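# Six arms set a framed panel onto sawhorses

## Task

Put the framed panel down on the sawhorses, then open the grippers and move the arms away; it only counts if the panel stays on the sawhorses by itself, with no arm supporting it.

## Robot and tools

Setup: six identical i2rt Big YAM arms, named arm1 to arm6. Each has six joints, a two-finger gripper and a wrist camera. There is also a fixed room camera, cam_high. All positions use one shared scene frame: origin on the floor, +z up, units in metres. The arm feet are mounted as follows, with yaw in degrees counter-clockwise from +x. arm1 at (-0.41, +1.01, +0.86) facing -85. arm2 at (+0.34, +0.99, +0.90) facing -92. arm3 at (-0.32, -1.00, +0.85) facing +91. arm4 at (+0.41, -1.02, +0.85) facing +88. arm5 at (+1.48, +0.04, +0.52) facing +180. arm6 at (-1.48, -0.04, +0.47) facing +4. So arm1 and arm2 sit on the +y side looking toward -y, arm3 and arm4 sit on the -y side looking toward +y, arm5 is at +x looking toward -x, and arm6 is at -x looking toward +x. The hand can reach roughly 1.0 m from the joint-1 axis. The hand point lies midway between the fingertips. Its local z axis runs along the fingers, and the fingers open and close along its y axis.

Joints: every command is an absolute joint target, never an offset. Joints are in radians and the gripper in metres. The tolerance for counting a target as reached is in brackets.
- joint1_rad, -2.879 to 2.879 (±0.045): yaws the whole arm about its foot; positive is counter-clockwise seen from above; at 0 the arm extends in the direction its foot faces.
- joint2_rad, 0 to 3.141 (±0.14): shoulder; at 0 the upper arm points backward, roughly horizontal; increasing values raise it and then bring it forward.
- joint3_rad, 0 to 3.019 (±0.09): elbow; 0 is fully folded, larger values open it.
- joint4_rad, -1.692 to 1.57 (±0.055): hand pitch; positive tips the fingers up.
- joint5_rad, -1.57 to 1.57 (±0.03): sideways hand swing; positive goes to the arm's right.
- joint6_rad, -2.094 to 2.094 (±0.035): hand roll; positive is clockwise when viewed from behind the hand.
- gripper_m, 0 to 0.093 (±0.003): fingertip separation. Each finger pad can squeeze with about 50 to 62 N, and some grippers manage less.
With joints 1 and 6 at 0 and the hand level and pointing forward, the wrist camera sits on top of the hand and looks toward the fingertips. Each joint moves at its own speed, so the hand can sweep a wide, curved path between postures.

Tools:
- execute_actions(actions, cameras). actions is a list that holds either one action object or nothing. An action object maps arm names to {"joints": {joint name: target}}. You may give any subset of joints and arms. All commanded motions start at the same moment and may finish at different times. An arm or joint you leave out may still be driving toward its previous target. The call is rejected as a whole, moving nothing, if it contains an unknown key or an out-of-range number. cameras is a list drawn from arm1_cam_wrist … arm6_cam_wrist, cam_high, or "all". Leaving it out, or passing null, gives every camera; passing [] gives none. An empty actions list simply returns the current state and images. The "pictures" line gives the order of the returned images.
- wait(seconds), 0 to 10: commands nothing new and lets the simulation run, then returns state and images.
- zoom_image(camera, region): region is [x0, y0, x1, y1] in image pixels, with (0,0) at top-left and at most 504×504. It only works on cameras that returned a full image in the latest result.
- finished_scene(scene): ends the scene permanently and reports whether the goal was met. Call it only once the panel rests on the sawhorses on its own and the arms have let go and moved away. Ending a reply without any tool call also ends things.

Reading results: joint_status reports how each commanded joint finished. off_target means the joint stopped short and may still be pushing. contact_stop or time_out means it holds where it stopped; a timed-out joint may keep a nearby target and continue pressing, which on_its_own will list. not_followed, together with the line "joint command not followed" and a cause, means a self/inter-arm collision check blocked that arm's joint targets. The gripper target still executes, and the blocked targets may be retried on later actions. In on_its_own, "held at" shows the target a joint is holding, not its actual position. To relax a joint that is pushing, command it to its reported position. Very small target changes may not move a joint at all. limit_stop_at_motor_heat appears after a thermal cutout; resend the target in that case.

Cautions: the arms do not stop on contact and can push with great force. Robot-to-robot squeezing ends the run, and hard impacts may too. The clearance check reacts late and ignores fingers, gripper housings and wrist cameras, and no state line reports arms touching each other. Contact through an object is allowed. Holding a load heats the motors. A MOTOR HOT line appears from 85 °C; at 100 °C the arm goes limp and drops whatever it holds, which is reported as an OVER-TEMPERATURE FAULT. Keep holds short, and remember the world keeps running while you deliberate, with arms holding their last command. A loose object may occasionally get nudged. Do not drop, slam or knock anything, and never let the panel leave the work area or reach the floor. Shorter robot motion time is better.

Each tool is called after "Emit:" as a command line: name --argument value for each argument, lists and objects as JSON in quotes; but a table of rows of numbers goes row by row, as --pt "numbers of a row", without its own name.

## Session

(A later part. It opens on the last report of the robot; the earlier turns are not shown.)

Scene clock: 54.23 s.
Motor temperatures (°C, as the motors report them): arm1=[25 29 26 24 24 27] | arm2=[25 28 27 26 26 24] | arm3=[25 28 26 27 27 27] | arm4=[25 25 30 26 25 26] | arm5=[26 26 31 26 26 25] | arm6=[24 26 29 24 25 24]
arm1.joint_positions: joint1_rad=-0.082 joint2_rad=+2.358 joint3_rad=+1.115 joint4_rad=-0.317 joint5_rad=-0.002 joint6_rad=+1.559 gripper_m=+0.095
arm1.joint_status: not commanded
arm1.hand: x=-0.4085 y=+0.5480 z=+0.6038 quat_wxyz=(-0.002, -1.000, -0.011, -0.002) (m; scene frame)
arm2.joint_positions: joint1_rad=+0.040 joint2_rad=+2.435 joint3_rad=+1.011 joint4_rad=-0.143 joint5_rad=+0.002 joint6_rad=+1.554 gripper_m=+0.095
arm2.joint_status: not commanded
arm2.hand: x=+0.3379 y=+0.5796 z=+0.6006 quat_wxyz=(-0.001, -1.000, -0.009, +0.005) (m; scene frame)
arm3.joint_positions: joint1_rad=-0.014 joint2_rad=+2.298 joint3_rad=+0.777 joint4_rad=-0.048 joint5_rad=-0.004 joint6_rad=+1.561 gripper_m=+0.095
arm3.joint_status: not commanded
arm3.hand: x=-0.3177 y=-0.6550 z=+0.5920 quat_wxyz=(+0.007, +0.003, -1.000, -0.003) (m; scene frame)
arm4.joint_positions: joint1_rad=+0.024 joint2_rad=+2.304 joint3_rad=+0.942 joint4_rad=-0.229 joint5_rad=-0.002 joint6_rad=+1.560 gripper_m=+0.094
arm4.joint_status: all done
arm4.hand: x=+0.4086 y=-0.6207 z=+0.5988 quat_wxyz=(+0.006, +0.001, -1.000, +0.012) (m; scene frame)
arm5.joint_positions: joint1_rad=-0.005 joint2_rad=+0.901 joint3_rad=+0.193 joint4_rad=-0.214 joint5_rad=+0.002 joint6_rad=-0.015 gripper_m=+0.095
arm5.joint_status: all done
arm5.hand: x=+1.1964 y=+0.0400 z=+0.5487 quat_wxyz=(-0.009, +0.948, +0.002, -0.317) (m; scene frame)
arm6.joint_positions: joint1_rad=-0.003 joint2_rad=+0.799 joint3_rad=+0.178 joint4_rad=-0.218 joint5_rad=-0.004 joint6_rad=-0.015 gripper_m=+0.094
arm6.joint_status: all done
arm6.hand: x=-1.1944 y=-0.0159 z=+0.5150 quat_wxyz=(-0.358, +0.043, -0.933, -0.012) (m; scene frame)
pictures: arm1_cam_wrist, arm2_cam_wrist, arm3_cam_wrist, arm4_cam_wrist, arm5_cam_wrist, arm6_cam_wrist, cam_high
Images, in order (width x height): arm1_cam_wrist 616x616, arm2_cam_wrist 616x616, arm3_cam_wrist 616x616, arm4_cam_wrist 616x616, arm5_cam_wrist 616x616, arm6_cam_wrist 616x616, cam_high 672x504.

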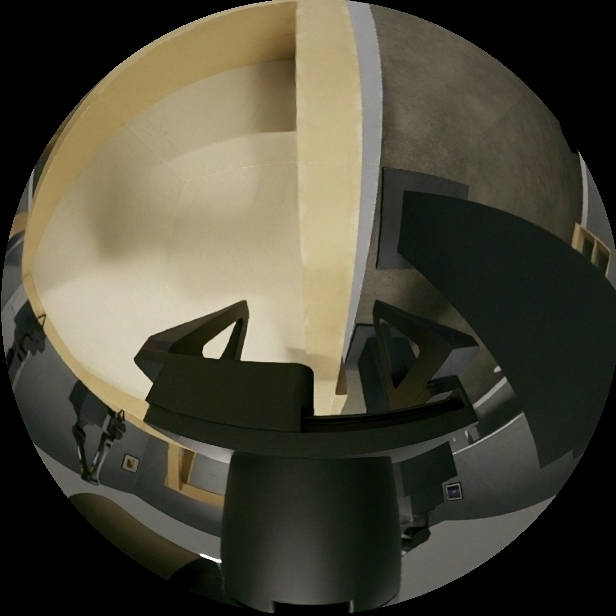

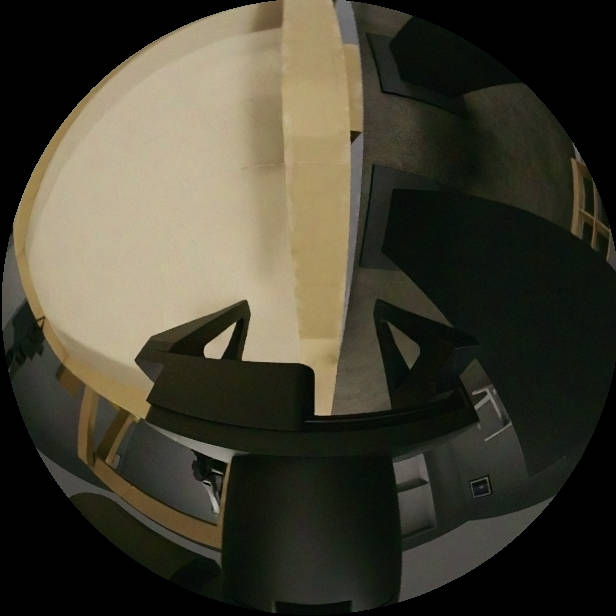

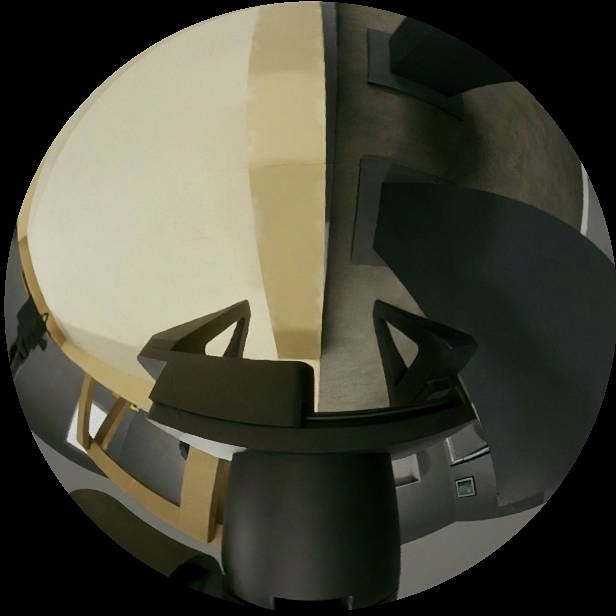

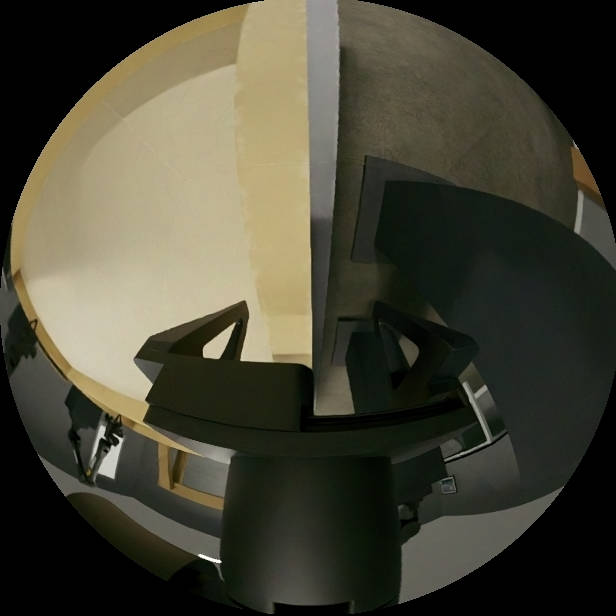

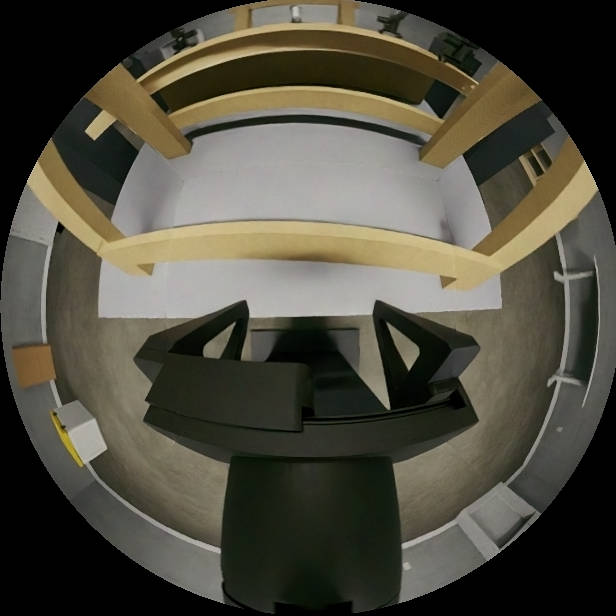

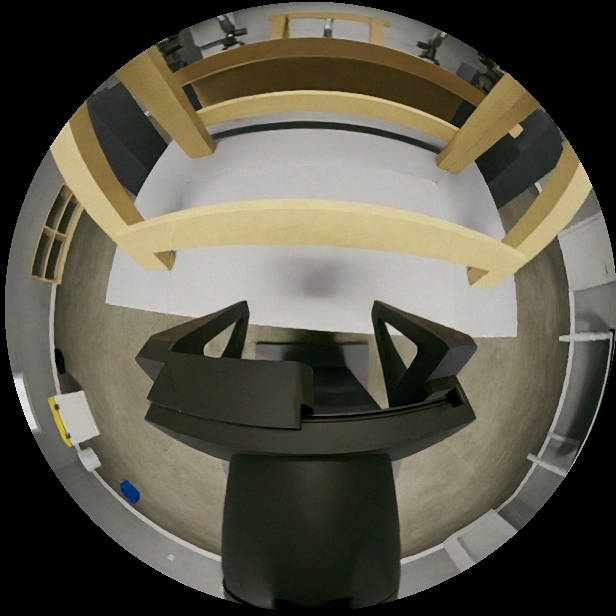

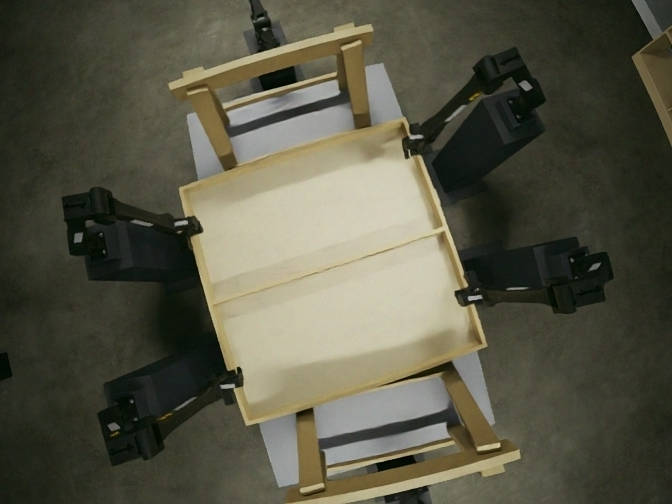

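Emit:
execute_actions --actions '[{"arm1":{"joints":{"gripper_m":0}},"arm2":{"joints":{"gripper_m":0}},"arm3":{"joints":{"gripper_m":0}},"arm4":{"joints":{"gripper_m":0}},"arm5":{"joints":{"joint2_rad":1.9,"joint3_rad":0.81,"joint4_rad":-0.48}},"arm6":{"joints":{"joint2_rad":1.76,"joint3_rad":0.82,"joint4_rad":-0.63}}}]' --cameras '[]'

Emit:
execute_actions --actions '[{"arm1":{"joints":{"joint2_rad":2.1,"joint3_rad":1.03,"joint4_rad":-0.5}},"arm2":{"joints":{"joint2_rad":2.155,"joint3_rad":0.916,"joint4_rad":-0.33}},"arm3":{"joints":{"joint2_rad":1.96,"joint3_rad":0.736,"joint4_rad":-0.345}},"arm4":{"joints":{"joint2_rad":2.02,"joint3_rad":0.906,"joint4_rad":-0.455}}}]' --cameras '["arm5_cam_wrist","arm6_cam_wrist","arm4_cam_wrist"]'

Scene clock: 79.33 s.
Motor temperatures (°C, as the motors report them): arm1=[25 30 26 24 24 27] | arm2=[25 28 26 26 26 24] | arm3=[25 29 26 27 27 27] | arm4=[25 26 28 26 25 26] | arm5=[26 26 31 26 26 25] | arm6=[24 26 31 24 25 24]
arm1.joint_positions: joint1_rad=-0.082 joint2_rad=+2.359 joint3_rad=+1.106 joint4_rad=-0.320 joint5_rad=-0.001 joint6_rad=+1.555 gripper_m=+0.019
arm1.joint_status: gripper_m off_target (ended at +0.019, target +0.000)
arm1.hand: x=-0.4087 y=+0.5547 z=+0.6024 quat_wxyz=(+0.004, -1.000, -0.013, -0.001) (m; scene frame)
arm2.joint_positions: joint1_rad=+0.040 joint2_rad=+2.436 joint3_rad=+1.006 joint4_rad=-0.142 joint5_rad=+0.002 joint6_rad=+1.548 gripper_m=+0.018
arm2.joint_status: gripper_m off_target (ended at +0.018, target +0.000)
arm2.hand: x=+0.3379 y=+0.5833 z=+0.6000 quat_wxyz=(+0.002, -1.000, -0.012, +0.004) (m; scene frame)
arm3.joint_positions: joint1_rad=-0.014 joint2_rad=+2.298 joint3_rad=+0.783 joint4_rad=-0.044 joint5_rad=-0.003 joint6_rad=+1.559 gripper_m=+0.018
arm3.joint_status: gripper_m off_target (ended at +0.018, target +0.000)
arm3.hand: x=-0.3176 y=-0.6504 z=+0.5922 quat_wxyz=(+0.007, +0.005, -1.000, -0.009) (m; scene frame)
arm4.joint_positions: joint1_rad=+0.024 joint2_rad=+2.303 joint3_rad=+0.953 joint4_rad=-0.217 joint5_rad=-0.002 joint6_rad=+1.556 gripper_m=+0.018
arm4.joint_status: gripper_m off_target (ended at +0.018, target +0.000)
arm4.hand: x=+0.4087 y=-0.6112 z=+0.5997 quat_wxyz=(+0.006, +0.003, -1.000, +0.000) (m; scene frame)
arm5.joint_positions: joint1_rad=-0.006 joint2_rad=+1.854 joint3_rad=+0.840 joint4_rad=-0.457 joint5_rad=-0.005 joint6_rad=+0.018 gripper_m=+0.095
arm5.joint_status: all done
arm5.hand: x=+1.0563 y=+0.0421 z=+0.4293 quat_wxyz=(-0.002, +0.999, -0.015, -0.048) (m; scene frame)
arm6.joint_positions: joint1_rad=-0.001 joint2_rad=+1.713 joint3_rad=+0.888 joint4_rad=-0.591 joint5_rad=-0.007 joint6_rad=+0.016 gripper_m=+0.094
arm6.joint_status: all done
arm6.hand: x=-1.0368 y=-0.0027 z=+0.4429 quat_wxyz=(-0.077, +0.030, -0.997, -0.006) (m; scene frame)
pictures: none
No camera images: the call's "cameras" was empty. Leave "cameras" out to get every camera's image.

Scene clock: 80.53 s.
Motor temperatures (°C, as the motors report them): arm1=[25 30 26 24 24 27] | arm2=[25 28 26 26 26 24] | arm3=[25 29 26 27 27 27] | arm4=[25 26 28 26 25 26] | arm5=[26 26 31 26 26 25] | arm6=[24 26 31 24 25 24]
arm1.joint_positions: joint1_rad=-0.082 joint2_rad=+2.142 joint3_rad=+1.032 joint4_rad=-0.463 joint5_rad=+0.000 joint6_rad=+1.552 gripper_m=+0.019
arm1.joint_status: all done
arm1.hand: x=-0.4090 y=+0.5583 z=+0.6861 quat_wxyz=(+0.004, -1.000, -0.014, -0.001) (m; scene frame)
arm2.joint_positions: joint1_rad=+0.040 joint2_rad=+2.220 joint3_rad=+0.918 joint4_rad=-0.278 joint5_rad=+0.007 joint6_rad=+1.543 gripper_m=+0.018
arm2.joint_status: all done
arm2.hand: x=+0.3376 y=+0.5867 z=+0.6766 quat_wxyz=(+0.006, -1.000, -0.015, +0.007) (m; scene frame)
arm3.joint_positions: joint1_rad=-0.014 joint2_rad=+2.023 joint3_rad=+0.741 joint4_rad=-0.312 joint5_rad=-0.005 joint6_rad=+1.558 gripper_m=+0.018
arm3.joint_status: all done
arm3.hand: x=-0.3169 y=-0.6478 z=+0.6808 quat_wxyz=(+0.008, +0.005, -1.000, +0.009) (m; scene frame)
arm4.joint_positions: joint1_rad=+0.024 joint2_rad=+2.080 joint3_rad=+0.912 joint4_rad=-0.417 joint5_rad=-0.002 joint6_rad=+1.552 gripper_m=+0.018
arm4.joint_status: all done
arm4.hand: x=+0.4093 y=-0.6086 z=+0.6825 quat_wxyz=(+0.006, +0.005, -1.000, +0.009) (m; scene frame)
arm5.joint_positions: joint1_rad=-0.006 joint2_rad=+1.854 joint3_rad=+0.840 joint4_rad=-0.457 joint5_rad=-0.005 joint6_rad=+0.018 gripper_m=+0.095
arm5.joint_status: not commanded
arm5.hand: x=+1.0563 y=+0.0421 z=+0.4293 quat_wxyz=(-0.002, +0.999, -0.015, -0.048) (m; scene frame)
arm6.joint_positions: joint1_rad=-0.001 joint2_rad=+1.713 joint3_rad=+0.888 joint4_rad=-0.591 joint5_rad=-0.007 joint6_rad=+0.016 gripper_m=+0.094
arm6.joint_status: not commanded
arm6.hand: x=-1.0368 y=-0.0027 z=+0.4429 quat_wxyz=(-0.077, +0.030, -0.997, -0.006) (m; scene frame)
pictures: arm4_cam_wrist, arm5_cam_wrist, arm6_cam_wrist
Images, in order (width x height): arm4_cam_wrist 616x616, arm5_cam_wrist 616x616, arm6_cam_wrist 616x616.

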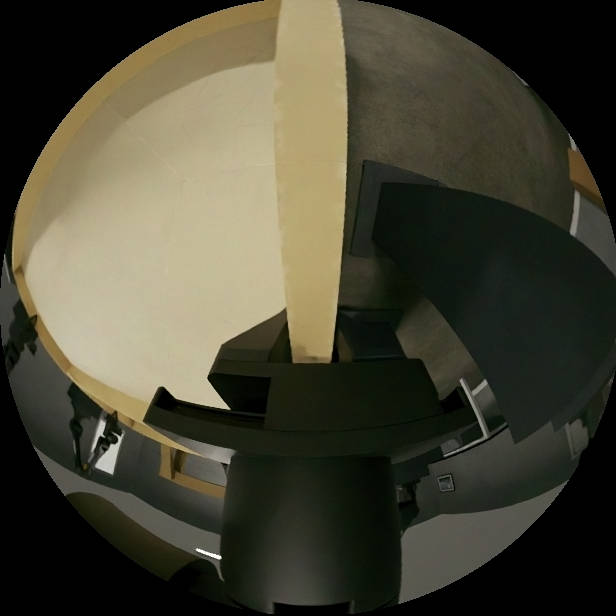

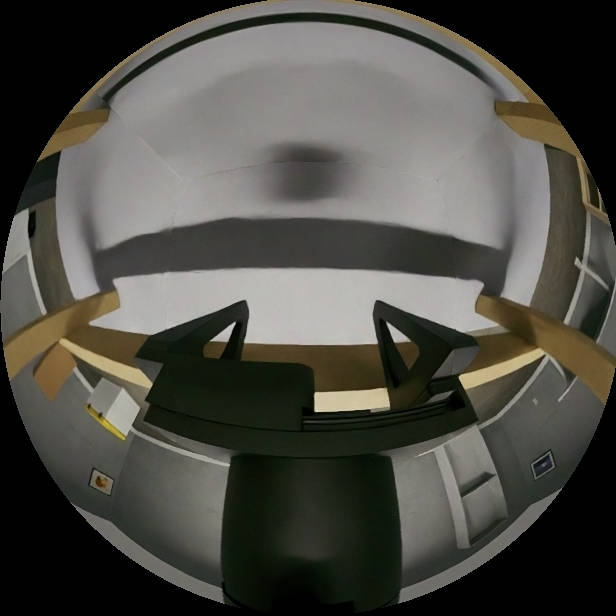

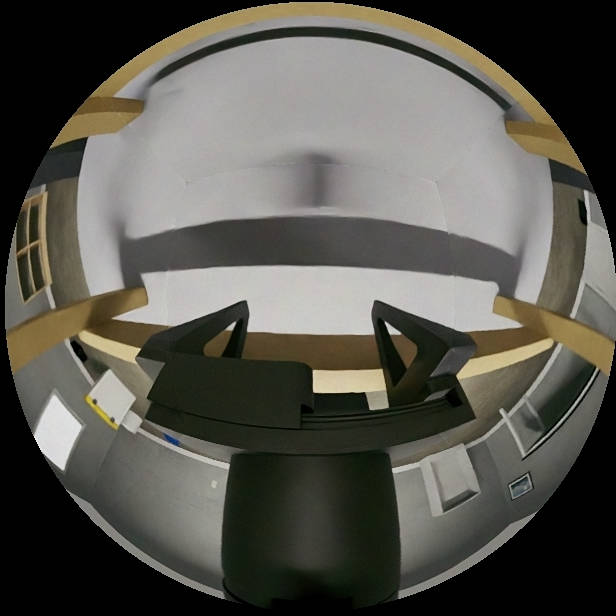

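Emit:
execute_actions --actions '[{"arm1":{"joints":{"joint2_rad":1.87,"joint3_rad":1.03,"joint4_rad":-0.73}},"arm2":{"joints":{"joint2_rad":1.88,"joint3_rad":0.886,"joint4_rad":-0.575}},"arm3":{"joints":{"joint2_rad":1.665,"joint3_rad":0.74,"joint4_rad":-0.645}},"arm4":{"joints":{"joint2_rad":1.77,"joint3_rad":0.914,"joint4_rad":-0.715}},"arm5":{"joints":{"joint2_rad":1.2}},"arm6":{"joints":{"joint2_rad":1.1}}}]' --cameras '[]'

Emit:
execute_actions --actions '[{"arm1":{"joints":{"joint2_rad":1.67,"joint3_rad":1.11,"joint4_rad":-1.01}},"arm2":{"joints":{"joint2_rad":1.635,"joint3_rad":0.94,"joint4_rad":-0.875}},"arm3":{"joints":{"joint2_rad":1.42,"joint3_rad":0.84,"joint4_rad":-0.99}},"arm4":{"joints":{"joint2_rad":1.56,"joint3_rad":1.006,"joint4_rad":-1.015}},"arm5":{"joints":{"joint2_rad":1.0,"joint3_rad":0.434}},"arm6":{"joints":{"joint2_rad":0.9,"joint3_rad":0.466}}}]' --cameras '[]'

Emit:
execute_actions --actions '[{"arm1":{"joints":{"joint2_rad":1.51,"joint3_rad":1.35,"joint4_rad":-1.39}},"arm2":{"joints":{"joint2_rad":1.42,"joint3_rad":1.15,"joint4_rad":-1.28}},"arm3":{"joints":{"joint2_rad":1.25,"joint3_rad":1.11,"joint4_rad":-1.41}},"arm4":{"joints":{"joint2_rad":1.4,"joint3_rad":1.26,"joint4_rad":-1.41}},"arm5":{"joints":{"joint2_rad":1.4}},"arm6":{"joints":{"joint2_rad":1.25}}}]'

Scene clock: 101.67 s.
Motor temperatures (°C, as the motors report them): arm1=[25 32 26 24 24 27] | arm2=[25 30 27 26 26 25] | arm3=[25 30 26 27 27 27] | arm4=[25 27 27 26 25 26] | arm5=[26 26 29 26 26 25] | arm6=[24 26 28 24 26 24]
arm1.joint_positions: joint1_rad=-0.082 joint2_rad=+1.906 joint3_rad=+1.025 joint4_rad=-0.694 joint5_rad=+0.000 joint6_rad=+1.551 gripper_m=+0.019
arm1.joint_status: all done
arm1.hand: x=-0.4092 y=+0.5576 z=+0.7874 quat_wxyz=(+0.005, -1.000, -0.015, +0.000) (m; scene frame)
arm2.joint_positions: joint1_rad=+0.040 joint2_rad=+1.943 joint3_rad=+0.876 joint4_rad=-0.520 joint5_rad=+0.012 joint6_rad=+1.540 gripper_m=+0.018
arm2.joint_status: joint4_rad time_out (moved -0.241 of -0.297); the others done
arm2.on_its_own: joint4_rad reads -0.520 and still pushes toward -0.575 since a time_out
arm2.hand: x=+0.3375 y=+0.5870 z=+0.7777 quat_wxyz=(+0.009, -1.000, -0.016, +0.009) (m; scene frame)
arm3.joint_positions: joint1_rad=-0.014 joint2_rad=+1.724 joint3_rad=+0.736 joint4_rad=-0.605 joint5_rad=-0.005 joint6_rad=+1.558 gripper_m=+0.018
arm3.joint_status: all done
arm3.hand: x=-0.3158 y=-0.6485 z=+0.7807 quat_wxyz=(+0.008, +0.005, -1.000, +0.009) (m; scene frame)
arm4.joint_positions: joint1_rad=+0.024 joint2_rad=+1.821 joint3_rad=+0.908 joint4_rad=-0.676 joint5_rad=-0.002 joint6_rad=+1.548 gripper_m=+0.018
arm4.joint_status: all done
arm4.hand: x=+0.4104 y=-0.6095 z=+0.7844 quat_wxyz=(+0.006, +0.007, -1.000, +0.011) (m; scene frame)
arm5.joint_positions: joint1_rad=-0.006 joint2_rad=+1.191 joint3_rad=+0.798 joint4_rad=-0.477 joint5_rad=-0.003 joint6_rad=+0.015 gripper_m=+0.095
arm5.joint_status: all done
arm5.hand: x=+1.0185 y=+0.0406 z=+0.6963 quat_wxyz=(-0.003, +0.940, -0.011, -0.342) (m; scene frame)
arm6.joint_positions: joint1_rad=-0.001 joint2_rad=+1.094 joint3_rad=+0.809 joint4_rad=-0.624 joint5_rad=-0.004 joint6_rad=+0.015 gripper_m=+0.094
arm6.joint_status: all done
arm6.hand: x=-1.0503 y=-0.0039 z=+0.6677 quat_wxyz=(-0.325, +0.030, -0.945, -0.016) (m; scene frame)
pictures: none
No camera images: the call's "cameras" was empty. Leave "cameras" out to get every camera's image.

not run: a stop came earlier in this reply.

not run: a stop came earlier in this reply.

Emit:
execute_actions --actions '[{"arm1":{"joints":{"joint2_rad":1.64,"joint3_rad":1.12,"joint4_rad":-1.01}},"arm2":{"joints":{"joint2_rad":1.59,"joint3_rad":0.95,"joint4_rad":-0.875}},"arm3":{"joints":{"joint2_rad":1.38,"joint3_rad":0.85,"joint4_rad":-0.99}},"arm4":{"joints":{"joint2_rad":1.52,"joint3_rad":1.016,"joint4_rad":-1.015}},"arm5":{"joints":{"joint2_rad":1.0,"joint3_rad":0.434}},"arm6":{"joints":{"joint2_rad":0.9,"joint3_rad":0.466}}}]' --cameras '[]'

Emit:
execute_actions --actions '[{"arm1":{"joints":{"joint2_rad":1.51,"joint3_rad":1.36,"joint4_rad":-1.38}},"arm2":{"joints":{"joint2_rad":1.42,"joint3_rad":1.16,"joint4_rad":-1.27}},"arm3":{"joints":{"joint2_rad":1.25,"joint3_rad":1.12,"joint4_rad":-1.4}},"arm4":{"joints":{"joint2_rad":1.4,"joint3_rad":1.27,"joint4_rad":-1.4}},"arm5":{"joints":{"joint2_rad":1.4}},"arm6":{"joints":{"joint2_rad":1.25}}}]'

Emit:
execute_actions --actions '[{"arm5":{"joints":{"joint2_rad":1.66,"joint3_rad":0.63,"joint4_rad":-0.17}},"arm6":{"joints":{"joint2_rad":1.52,"joint3_rad":0.66,"joint4_rad":-0.35}}}]' --cameras '["arm5_cam_wrist","arm6_cam_wrist"]'

Scene clock: 117.17 s.
Motor temperatures (°C, as the motors report them): arm1=[25 32 27 24 24 27] | arm2=[25 30 28 26 27 25] | arm3=[25 30 28 27 27 27] | arm4=[25 27 28 26 25 26] | arm5=[26 26 31 26 26 25] | arm6=[24 26 30 24 25 24]
arm1.joint_positions: joint1_rad=-0.082 joint2_rad=+1.684 joint3_rad=+1.095 joint4_rad=-0.964 joint5_rad=-0.005 joint6_rad=+1.550 gripper_m=+0.019
arm1.joint_status: all done
arm1.hand: x=-0.4083 y=+0.5558 z=+0.9029 quat_wxyz=(-0.006, -1.000, -0.015, -0.003) (m; scene frame)
arm2.joint_positions: joint1_rad=+0.039 joint2_rad=+1.661 joint3_rad=+0.909 joint4_rad=-0.809 joint5_rad=+0.008 joint6_rad=+1.538 gripper_m=+0.018
arm2.joint_status: joint4_rad time_out (moved -0.290 of -0.355); the others done
arm2.on_its_own: joint4_rad reads -0.809 and still pushes toward -0.875 since a time_out
arm2.hand: x=+0.3385 y=+0.5850 z=+0.8943 quat_wxyz=(-0.004, -1.000, -0.016, +0.007) (m; scene frame)
arm3.joint_positions: joint1_rad=-0.014 joint2_rad=+1.439 joint3_rad=+0.805 joint4_rad=-0.929 joint5_rad=-0.005 joint6_rad=+1.557 gripper_m=+0.018
arm3.joint_status: joint4_rad time_out (moved -0.324 of -0.385); the others done
arm3.on_its_own: joint4_rad reads -0.929 and still pushes toward -0.990 since a time_out
arm3.hand: x=-0.3146 y=-0.6514 z=+0.8939 quat_wxyz=(+0.008, +0.006, -1.000, -0.006) (m; scene frame)
arm4.joint_positions: joint1_rad=+0.024 joint2_rad=+1.567 joint3_rad=+0.969 joint4_rad=-0.965 joint5_rad=-0.002 joint6_rad=+1.549 gripper_m=+0.018
arm4.joint_status: all done
arm4.hand: x=+0.4116 y=-0.6138 z=+0.9001 quat_wxyz=(+0.006, +0.007, -1.000, -0.002) (m; scene frame)
arm5.joint_positions: joint1_rad=-0.006 joint2_rad=+0.996 joint3_rad=+0.423 joint4_rad=-0.478 joint5_rad=-0.003 joint6_rad=+0.015 gripper_m=+0.095
arm5.joint_status: all done
arm5.hand: x=+1.1587 y=+0.0396 z=+0.5884 quat_wxyz=(-0.003, +0.967, -0.012, -0.255) (m; scene frame)
arm6.joint_positions: joint1_rad=-0.001 joint2_rad=+0.897 joint3_rad=+0.455 joint4_rad=-0.627 joint5_rad=-0.004 joint6_rad=+0.015 gripper_m=+0.094
arm6.joint_status: all done
arm6.hand: x=-1.1736 y=-0.0135 z=+0.5610 quat_wxyz=(-0.248, +0.031, -0.968, -0.013) (m; scene frame)
pictures: none
No camera images: the call's "cameras" was empty. Leave "cameras" out to get every camera's image.

not run: a stop came earlier in this reply.

not run: a stop came earlier in this reply.

Emit:
execute_actions --actions '[{"arm1":{"joints":{"joint2_rad":1.51,"joint3_rad":1.39,"joint4_rad":-1.4}},"arm2":{"joints":{"joint2_rad":1.41,"joint3_rad":1.2,"joint4_rad":-1.3}},"arm3":{"joints":{"joint2_rad":1.25,"joint3_rad":1.16,"joint4_rad":-1.43}},"arm4":{"joints":{"joint2_rad":1.4,"joint3_rad":1.31,"joint4_rad":-1.43}},"arm5":{"joints":{"joint2_rad":1.45}},"arm6":{"joints":{"joint2_rad":1.27}}}]'

Emit:
execute_actions --actions '[{"arm5":{"joints":{"joint2_rad":1.66,"joint3_rad":0.63,"joint4_rad":-0.17}},"arm6":{"joints":{"joint2_rad":1.52,"joint3_rad":0.66,"joint4_rad":-0.35}}}]' --cameras '["arm5_cam_wrist","arm6_cam_wrist"]'

Scene clock: 125.60 s.
Motor temperatures (°C, as the motors report them): arm1=[25 32 29 24 24 27] | arm2=[25 30 30 26 27 25] | arm3=[25 30 31 27 27 27] | arm4=[25 27 31 26 25 26] | arm5=[26 26 30 26 26 25] | arm6=[24 26 30 24 25 24]
arm1.joint_positions: joint1_rad=-0.082 joint2_rad=+1.553 joint3_rad=+1.315 joint4_rad=-1.351 joint5_rad=-0.001 joint6_rad=+1.547 gripper_m=+0.019
arm1.joint_status: all done
arm1.hand: x=-0.4092 y=+0.5592 z=+1.0361 quat_wxyz=(+0.012, -1.000, -0.016, -0.001) (m; scene frame)
arm2.joint_positions: joint1_rad=+0.038 joint2_rad=+1.473 joint3_rad=+1.094 joint4_rad=-1.222 joint5_rad=+0.016 joint6_rad=+1.534 gripper_m=+0.018
arm2.joint_status: joint3_rad time_out (moved +0.185 of +0.291); joint4_rad time_out (moved -0.413 of -0.491); the others done
arm2.on_its_own: joint3_rad reads +1.094 and still pushes toward +1.200 since a time_out; joint4_rad reads -1.222 and still pushes toward -1.300 since a time_out
arm2.hand: x=+0.3378 y=+0.5898 z=+1.0266 quat_wxyz=(+0.017, -1.000, -0.018, +0.011) (m; scene frame)
arm3.joint_positions: joint1_rad=-0.014 joint2_rad=+1.313 joint3_rad=+1.067 joint4_rad=-1.360 joint5_rad=-0.001 joint6_rad=+1.555 gripper_m=+0.018
arm3.joint_status: joint3_rad time_out (moved +0.262 of +0.355); joint4_rad time_out (moved -0.431 of -0.501); the others done
arm3.on_its_own: joint3_rad reads +1.067 and still pushes toward +1.160 since a time_out; joint4_rad reads -1.360 and still pushes toward -1.430 since a time_out
arm3.hand: x=-0.3125 y=-0.6483 z=+1.0265 quat_wxyz=(+0.006, +0.007, -1.000, +0.015) (m; scene frame)
arm4.joint_positions: joint1_rad=+0.024 joint2_rad=+1.451 joint3_rad=+1.220 joint4_rad=-1.373 joint5_rad=+0.002 joint6_rad=+1.543 gripper_m=+0.018
arm4.joint_status: joint4_rad time_out (moved -0.408 of -0.465); the others done
arm4.on_its_own: joint4_rad reads -1.373 and still pushes toward -1.430 since a time_out
arm4.hand: x=+0.4136 y=-0.6116 z=+1.0333 quat_wxyz=(+0.005, +0.010, -1.000, +0.018) (m; scene frame)
arm5.joint_positions: joint1_rad=-0.006 joint2_rad=+1.451 joint3_rad=+0.423 joint4_rad=-0.478 joint5_rad=-0.003 joint6_rad=+0.015 gripper_m=+0.095
arm5.joint_status: all done
arm5.hand: x=+1.2178 y=+0.0399 z=+0.4661 quat_wxyz=(-0.003, +0.999, -0.014, -0.031) (m; scene frame)
arm6.joint_positions: joint1_rad=-0.001 joint2_rad=+1.272 joint3_rad=+0.455 joint4_rad=-0.627 joint5_rad=-0.004 joint6_rad=+0.015 gripper_m=+0.094
arm6.joint_status: all done
arm6.hand: x=-1.2079 y=-0.0163 z=+0.4610 quat_wxyz=(-0.063, +0.031, -0.998, -0.004) (m; scene frame)
pictures: arm1_cam_wrist, arm2_cam_wrist, arm3_cam_wrist, arm4_cam_wrist, arm5_cam_wrist, arm6_cam_wrist, cam_high
Images, in order (width x height): arm1_cam_wrist 616x616, arm2_cam_wrist 616x616, arm3_cam_wrist 616x616, arm4_cam_wrist 616x616, arm5_cam_wrist 616x616, arm6_cam_wrist 616x616, cam_high 672x504.

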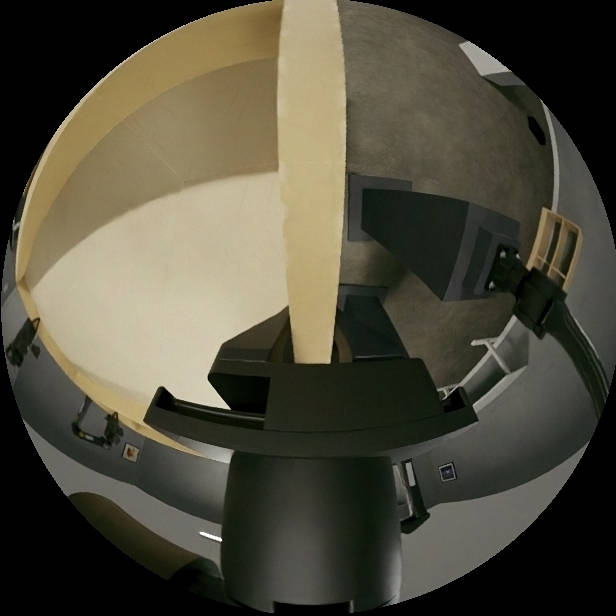

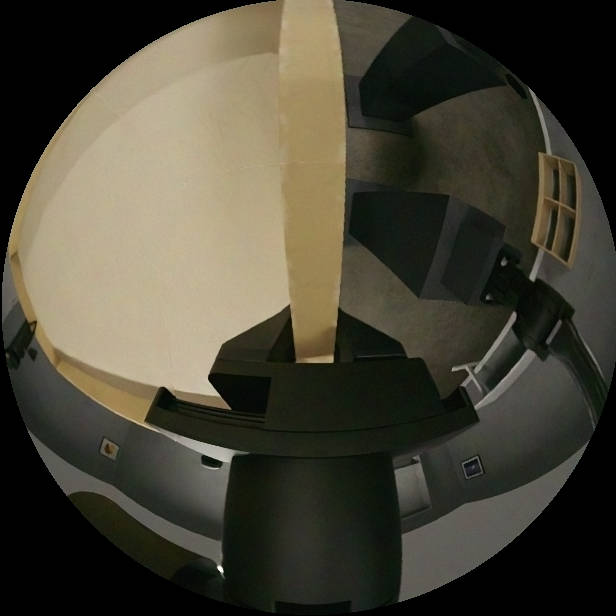

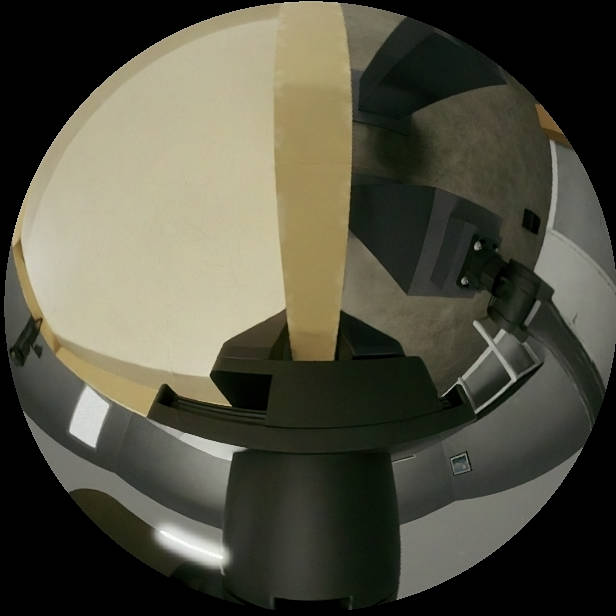

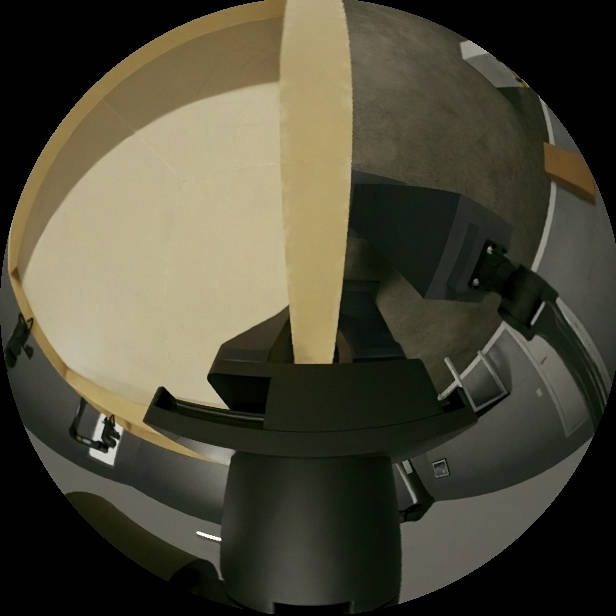

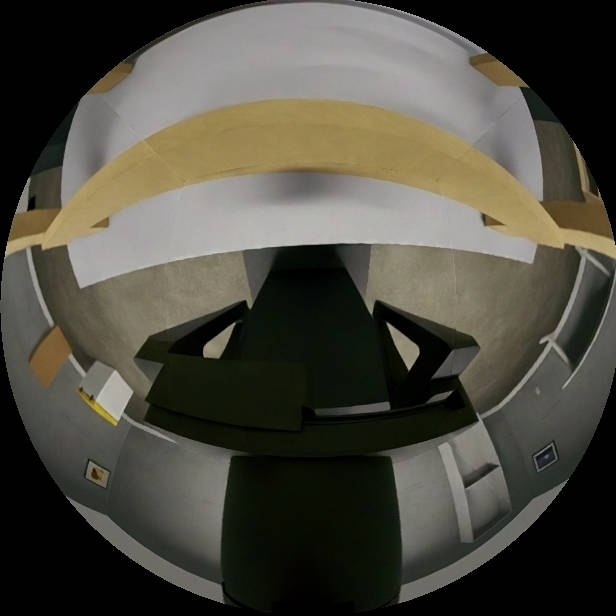

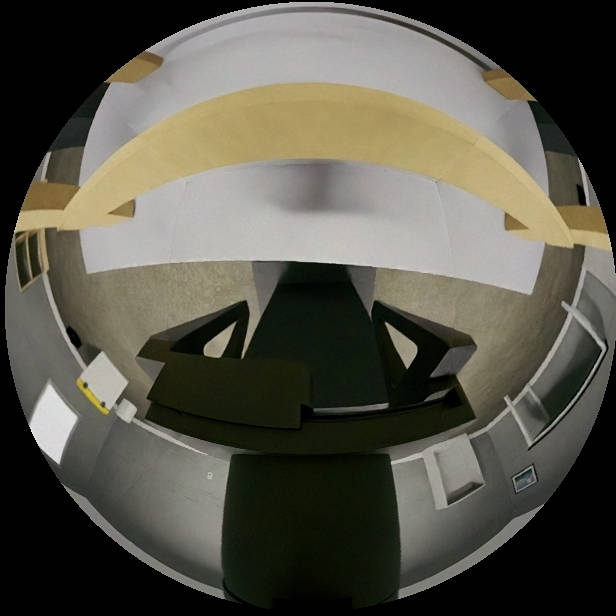

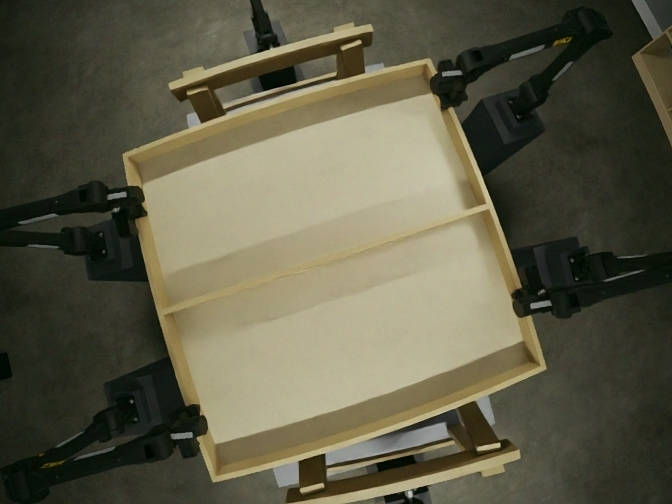

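not run: a stop came earlier in this reply.

Emit:
execute_actions --actions '[{"arm5":{"joints":{"joint2_rad":1.66,"joint3_rad":0.63,"joint4_rad":-0.17}},"arm6":{"joints":{"joint2_rad":1.52,"joint3_rad":0.66,"joint4_rad":-0.35}}}]' --cameras '[]'

Emit:
execute_actions --actions '[{"arm5":{"joints":{"joint2_rad":1.81,"joint3_rad":0.845,"joint4_rad":-0.24}},"arm6":{"joints":{"joint2_rad":1.69,"joint3_rad":0.867,"joint4_rad":-0.38}}}]' --cameras '[]'

Emit:
execute_actions --actions '[{"arm5":{"joints":{"joint2_rad":1.95,"joint3_rad":1.07,"joint4_rad":-0.32}},"arm6":{"joints":{"joint2_rad":1.845,"joint3_rad":1.09,"joint4_rad":-0.45}}}]' --cameras '["arm5_cam_wrist","arm6_cam_wrist","cam_high"]'

Scene clock: 133.60 s.
Motor temperatures (°C, as the motors report them): arm1=[25 32 32 25 24 27] | arm2=[25 30 34 27 27 25] | arm3=[25 30 35 27 27 27] | arm4=[25 27 34 26 25 26] | arm5=[26 26 30 26 26 26] | arm6=[24 26 29 24 25 24]
arm1.joint_positions: joint1_rad=-0.082 joint2_rad=+1.553 joint3_rad=+1.315 joint4_rad=-1.351 joint5_rad=-0.001 joint6_rad=+1.547 gripper_m=+0.019
arm1.joint_status: not commanded
arm1.hand: x=-0.4092 y=+0.5592 z=+1.0361 quat_wxyz=(+0.012, -1.000, -0.016, -0.001) (m; scene frame)
arm2.joint_positions: joint1_rad=+0.038 joint2_rad=+1.473 joint3_rad=+1.094 joint4_rad=-1.222 joint5_rad=+0.016 joint6_rad=+1.534 gripper_m=+0.018
arm2.joint_status: not commanded
arm2.on_its_own: joint3_rad reads +1.094 and still pushes toward +1.200 since a time_out; joint4_rad reads -1.222 and still pushes toward -1.300 since a time_out
arm2.hand: x=+0.3378 y=+0.5898 z=+1.0266 quat_wxyz=(+0.017, -1.000, -0.018, +0.011) (m; scene frame)
arm3.joint_positions: joint1_rad=-0.014 joint2_rad=+1.313 joint3_rad=+1.067 joint4_rad=-1.360 joint5_rad=-0.001 joint6_rad=+1.555 gripper_m=+0.018
arm3.joint_status: not commanded
arm3.on_its_own: joint3_rad reads +1.067 and still pushes toward +1.160 since a time_out; joint4_rad reads -1.360 and still pushes toward -1.430 since a time_out
arm3.hand: x=-0.3125 y=-0.6483 z=+1.0265 quat_wxyz=(+0.006, +0.007, -1.000, +0.015) (m; scene frame)
arm4.joint_positions: joint1_rad=+0.024 joint2_rad=+1.451 joint3_rad=+1.220 joint4_rad=-1.373 joint5_rad=+0.002 joint6_rad=+1.543 gripper_m=+0.018
arm4.joint_status: not commanded
arm4.on_its_own: joint4_rad reads -1.373 and still pushes toward -1.430 since a time_out
arm4.hand: x=+0.4136 y=-0.6116 z=+1.0333 quat_wxyz=(+0.005, +0.010, -1.000, +0.018) (m; scene frame)
arm5.joint_positions: joint1_rad=-0.006 joint2_rad=+1.665 joint3_rad=+0.575 joint4_rad=-0.257 joint5_rad=+0.003 joint6_rad=+0.029 gripper_m=+0.095
arm5.joint_status: joint4_rad time_out (moved +0.222 of +0.308); the others done
arm5.on_its_own: joint4_rad reads -0.257 and still pushes toward -0.170 since a time_out
arm5.hand: x=+1.1191 y=+0.0425 z=+0.4461 quat_wxyz=(-0.005, +0.994, -0.021, -0.110) (m; scene frame)
arm6.joint_positions: joint1_rad=-0.001 joint2_rad=+1.517 joint3_rad=+0.630 joint4_rad=-0.391 joint5_rad=-0.001 joint6_rad=+0.021 gripper_m=+0.094
arm6.joint_status: all done
arm6.hand: x=-1.0944 y=-0.0082 z=+0.4518 quat_wxyz=(-0.146, +0.028, -0.989, -0.007) (m; scene frame)
pictures: none
No camera images: the call's "cameras" was empty. Leave "cameras" out to get every camera's image.

not run: a stop came earlier in this reply.

not run: a stop came earlier in this reply.

Compensate for deflection.

Emit:
execute_actions --actions '[{"arm5":{"joints":{"joint2_rad":1.81,"joint3_rad":0.89,"joint4_rad":-0.16}},"arm6":{"joints":{"joint2_rad":1.69,"joint3_rad":0.91,"joint4_rad":-0.3}}}]' --cameras '["arm5_cam_wrist","arm6_cam_wrist","cam_high"]'

Scene clock: 139.53 s.
Motor temperatures (°C, as the motors report them): arm1=[25 32 34 25 24 27] | arm2=[25 30 36 27 27 25] | arm3=[25 30 37 27 27 27] | arm4=[25 27 36 26 25 26] | arm5=[26 26 32 26 26 26] | arm6=[24 27 31 24 25 24]
arm1.joint_positions: joint1_rad=-0.082 joint2_rad=+1.553 joint3_rad=+1.315 joint4_rad=-1.351 joint5_rad=-0.001 joint6_rad=+1.547 gripper_m=+0.019
arm1.joint_status: not commanded
arm1.hand: x=-0.4092 y=+0.5592 z=+1.0361 quat_wxyz=(+0.012, -1.000, -0.016, -0.001) (m; scene frame)
arm2.joint_positions: joint1_rad=+0.038 joint2_rad=+1.473 joint3_rad=+1.094 joint4_rad=-1.222 joint5_rad=+0.016 joint6_rad=+1.534 gripper_m=+0.018
arm2.joint_status: not commanded
arm2.on_its_own: joint3_rad reads +1.094 and still pushes toward +1.200 since a time_out; joint4_rad reads -1.222 and still pushes toward -1.300 since a time_out
arm2.hand: x=+0.3378 y=+0.5898 z=+1.0266 quat_wxyz=(+0.017, -1.000, -0.018, +0.011) (m; scene frame)
arm3.joint_positions: joint1_rad=-0.014 joint2_rad=+1.313 joint3_rad=+1.067 joint4_rad=-1.360 joint5_rad=-0.001 joint6_rad=+1.555 gripper_m=+0.018
arm3.joint_status: not commanded
arm3.on_its_own: joint3_rad reads +1.067 and still pushes toward +1.160 since a time_out; joint4_rad reads -1.360 and still pushes toward -1.430 since a time_out
arm3.hand: x=-0.3125 y=-0.6483 z=+1.0265 quat_wxyz=(+0.006, +0.007, -1.000, +0.015) (m; scene frame)
arm4.joint_positions: joint1_rad=+0.024 joint2_rad=+1.451 joint3_rad=+1.220 joint4_rad=-1.373 joint5_rad=+0.002 joint6_rad=+1.543 gripper_m=+0.018
arm4.joint_status: not commanded
arm4.on_its_own: joint4_rad reads -1.373 and still pushes toward -1.430 since a time_out
arm4.hand: x=+0.4136 y=-0.6116 z=+1.0333 quat_wxyz=(+0.005, +0.010, -1.000, +0.018) (m; scene frame)
arm5.joint_positions: joint1_rad=-0.006 joint2_rad=+1.851 joint3_rad=+0.675 joint4_rad=-0.267 joint5_rad=+0.005 joint6_rad=+0.025 gripper_m=+0.095
arm5.joint_status: joint3_rad time_out (moved +0.100 of +0.315); joint4_rad time_out (moved -0.011 of +0.097); the others done
arm5.on_its_own: joint3_rad reads +0.675 and still pushes toward +0.788 since a time_out (your +0.890 is given up); joint4_rad reads -0.267 and still pushes toward -0.160 since a time_out
arm5.hand: x=+1.1056 y=+0.0433 z=+0.4024 quat_wxyz=(-0.006, +0.998, -0.019, -0.062) (m; scene frame)
arm6.joint_positions: joint1_rad=-0.001 joint2_rad=+1.720 joint3_rad=+0.711 joint4_rad=-0.390 joint5_rad=+0.003 joint6_rad=+0.032 gripper_m=+0.094
arm6.joint_status: joint3_rad time_out (moved +0.081 of +0.280); joint4_rad time_out (moved +0.001 of +0.091); the others done
arm6.on_its_own: joint3_rad reads +0.711 and still pushes toward +0.824 since a time_out; joint4_rad reads -0.390 and still pushes toward -0.300 since a time_out
arm6.hand: x=-1.0850 y=-0.0083 z=+0.4005 quat_wxyz=(-0.086, +0.022, -0.996, -0.002) (m; scene frame)
pictures: arm5_cam_wrist, arm6_cam_wrist, cam_high
Images, in order (width x height): arm5_cam_wrist 616x616, arm6_cam_wrist 616x616, cam_high 672x504.

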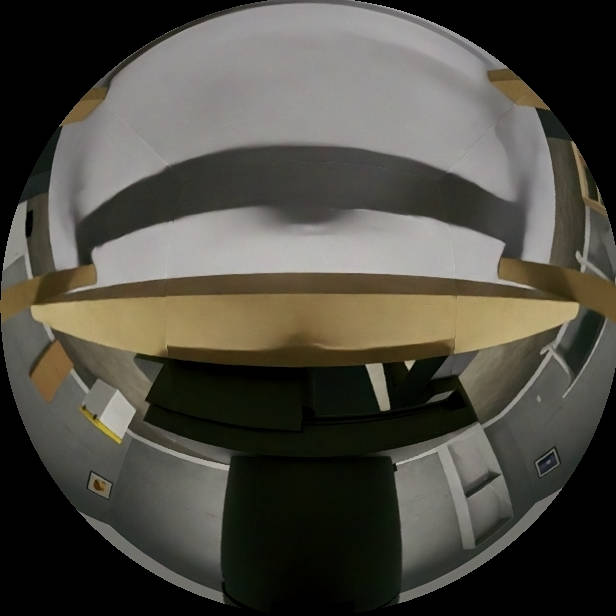

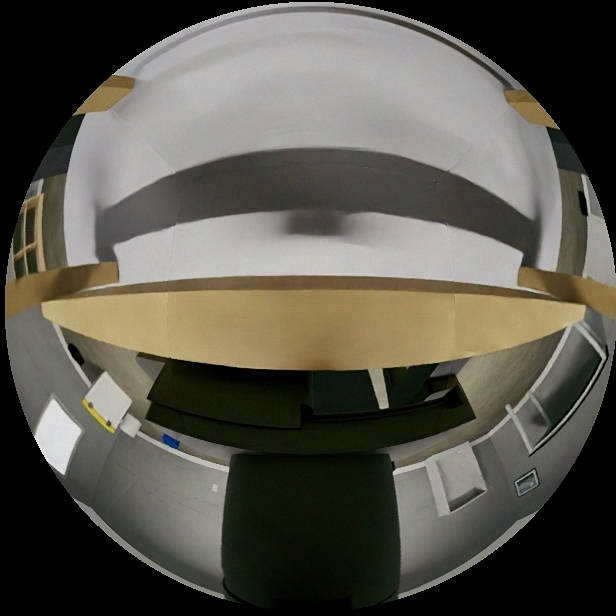

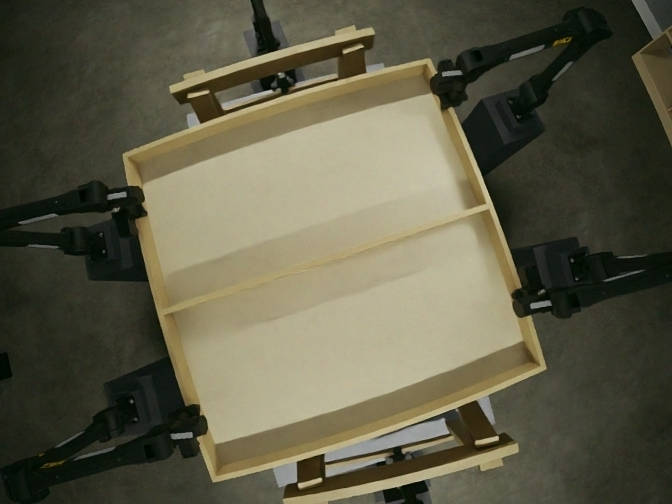

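Emit:
execute_actions --actions '[{"arm5":{"joints":{"joint2_rad":1.72,"joint3_rad":0.95,"joint4_rad":-0.08}},"arm6":{"joints":{"joint2_rad":1.6,"joint3_rad":0.97,"joint4_rad":-0.22}}}]' --cameras '["arm5_cam_wrist","arm6_cam_wrist"]'

Scene clock: 146.70 s.
Motor temperatures (°C, as the motors report them): arm1=[25 32 36 25 24 27] | arm2=[25 30 38 27 27 25] | arm3=[25 30 39 27 27 27] | arm4=[25 27 38 26 25 26] | arm5=[26 27 35 27 26 26] | arm6=[24 27 34 25 25 24]
arm1.joint_positions: joint1_rad=-0.082 joint2_rad=+1.553 joint3_rad=+1.315 joint4_rad=-1.351 joint5_rad=-0.001 joint6_rad=+1.547 gripper_m=+0.019
arm1.joint_status: not commanded
arm1.hand: x=-0.4092 y=+0.5592 z=+1.0361 quat_wxyz=(+0.012, -1.000, -0.016, -0.001) (m; scene frame)
arm2.joint_positions: joint1_rad=+0.038 joint2_rad=+1.473 joint3_rad=+1.094 joint4_rad=-1.222 joint5_rad=+0.016 joint6_rad=+1.534 gripper_m=+0.018
arm2.joint_status: not commanded
arm2.on_its_own: joint3_rad reads +1.094 and still pushes toward +1.200 since a time_out; joint4_rad reads -1.222 and still pushes toward -1.300 since a time_out
arm2.hand: x=+0.3378 y=+0.5898 z=+1.0266 quat_wxyz=(+0.017, -1.000, -0.018, +0.011) (m; scene frame)
arm3.joint_positions: joint1_rad=-0.014 joint2_rad=+1.313 joint3_rad=+1.067 joint4_rad=-1.360 joint5_rad=-0.001 joint6_rad=+1.555 gripper_m=+0.018
arm3.joint_status: not commanded
arm3.on_its_own: joint3_rad reads +1.067 and still pushes toward +1.160 since a time_out; joint4_rad reads -1.360 and still pushes toward -1.430 since a time_out
arm3.hand: x=-0.3125 y=-0.6483 z=+1.0265 quat_wxyz=(+0.006, +0.007, -1.000, +0.015) (m; scene frame)
arm4.joint_positions: joint1_rad=+0.024 joint2_rad=+1.451 joint3_rad=+1.220 joint4_rad=-1.373 joint5_rad=+0.002 joint6_rad=+1.543 gripper_m=+0.018
arm4.joint_status: not commanded
arm4.on_its_own: joint4_rad reads -1.373 and still pushes toward -1.430 since a time_out
arm4.hand: x=+0.4136 y=-0.6116 z=+1.0333 quat_wxyz=(+0.005, +0.010, -1.000, +0.018) (m; scene frame)
arm5.joint_positions: joint1_rad=-0.006 joint2_rad=+1.816 joint3_rad=+0.704 joint4_rad=-0.236 joint5_rad=+0.002 joint6_rad=+0.009 gripper_m=+0.095
arm5.joint_status: joint3_rad time_out (moved +0.029 of +0.275); joint4_rad time_out (moved +0.031 of +0.187); the others done
arm5.on_its_own: joint3_rad reads +0.704 and still pushes toward +0.826 since a time_out (your +0.950 is given up); joint4_rad reads -0.236 and still pushes toward -0.080 since a time_out
arm5.hand: x=+1.0724 y=+0.0431 z=+0.4222 quat_wxyz=(-0.006, +0.994, -0.011, -0.109) (m; scene frame)
arm6.joint_positions: joint1_rad=-0.001 joint2_rad=+1.653 joint3_rad=+0.776 joint4_rad=-0.348 joint5_rad=+0.003 joint6_rad=+0.039 gripper_m=+0.094
arm6.joint_status: joint3_rad time_out (moved +0.065 of +0.259); joint4_rad time_out (moved +0.042 of +0.170); the others done
arm6.on_its_own: joint3_rad reads +0.776 and still pushes toward +0.888 since a time_out; joint4_rad reads -0.348 and still pushes toward -0.220 since a time_out
arm6.hand: x=-1.0281 y=-0.0037 z=+0.4482 quat_wxyz=(-0.172, +0.018, -0.985, -0.008) (m; scene frame)
pictures: arm5_cam_wrist, arm6_cam_wrist
Images, in order (width x height): arm5_cam_wrist 616x616, arm6_cam_wrist 616x616.

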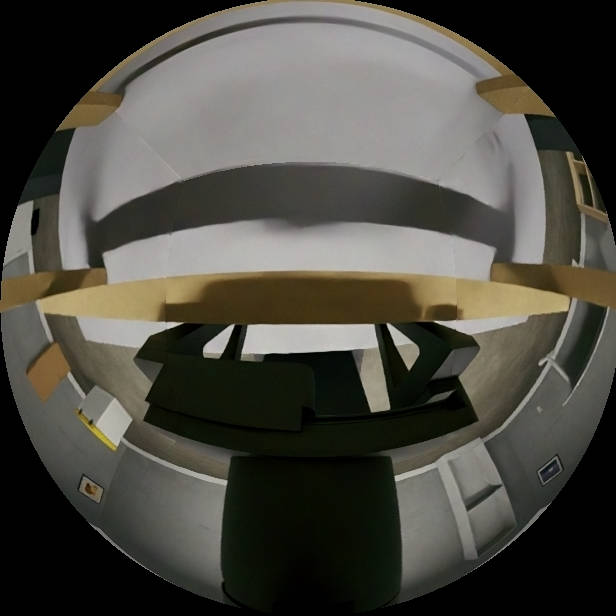

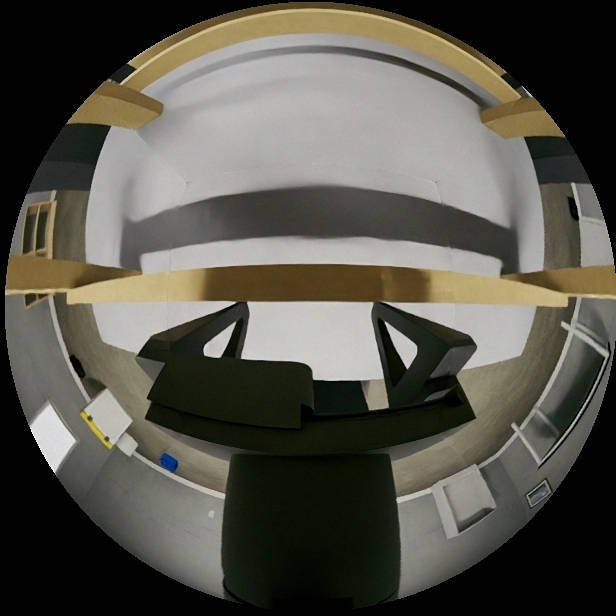

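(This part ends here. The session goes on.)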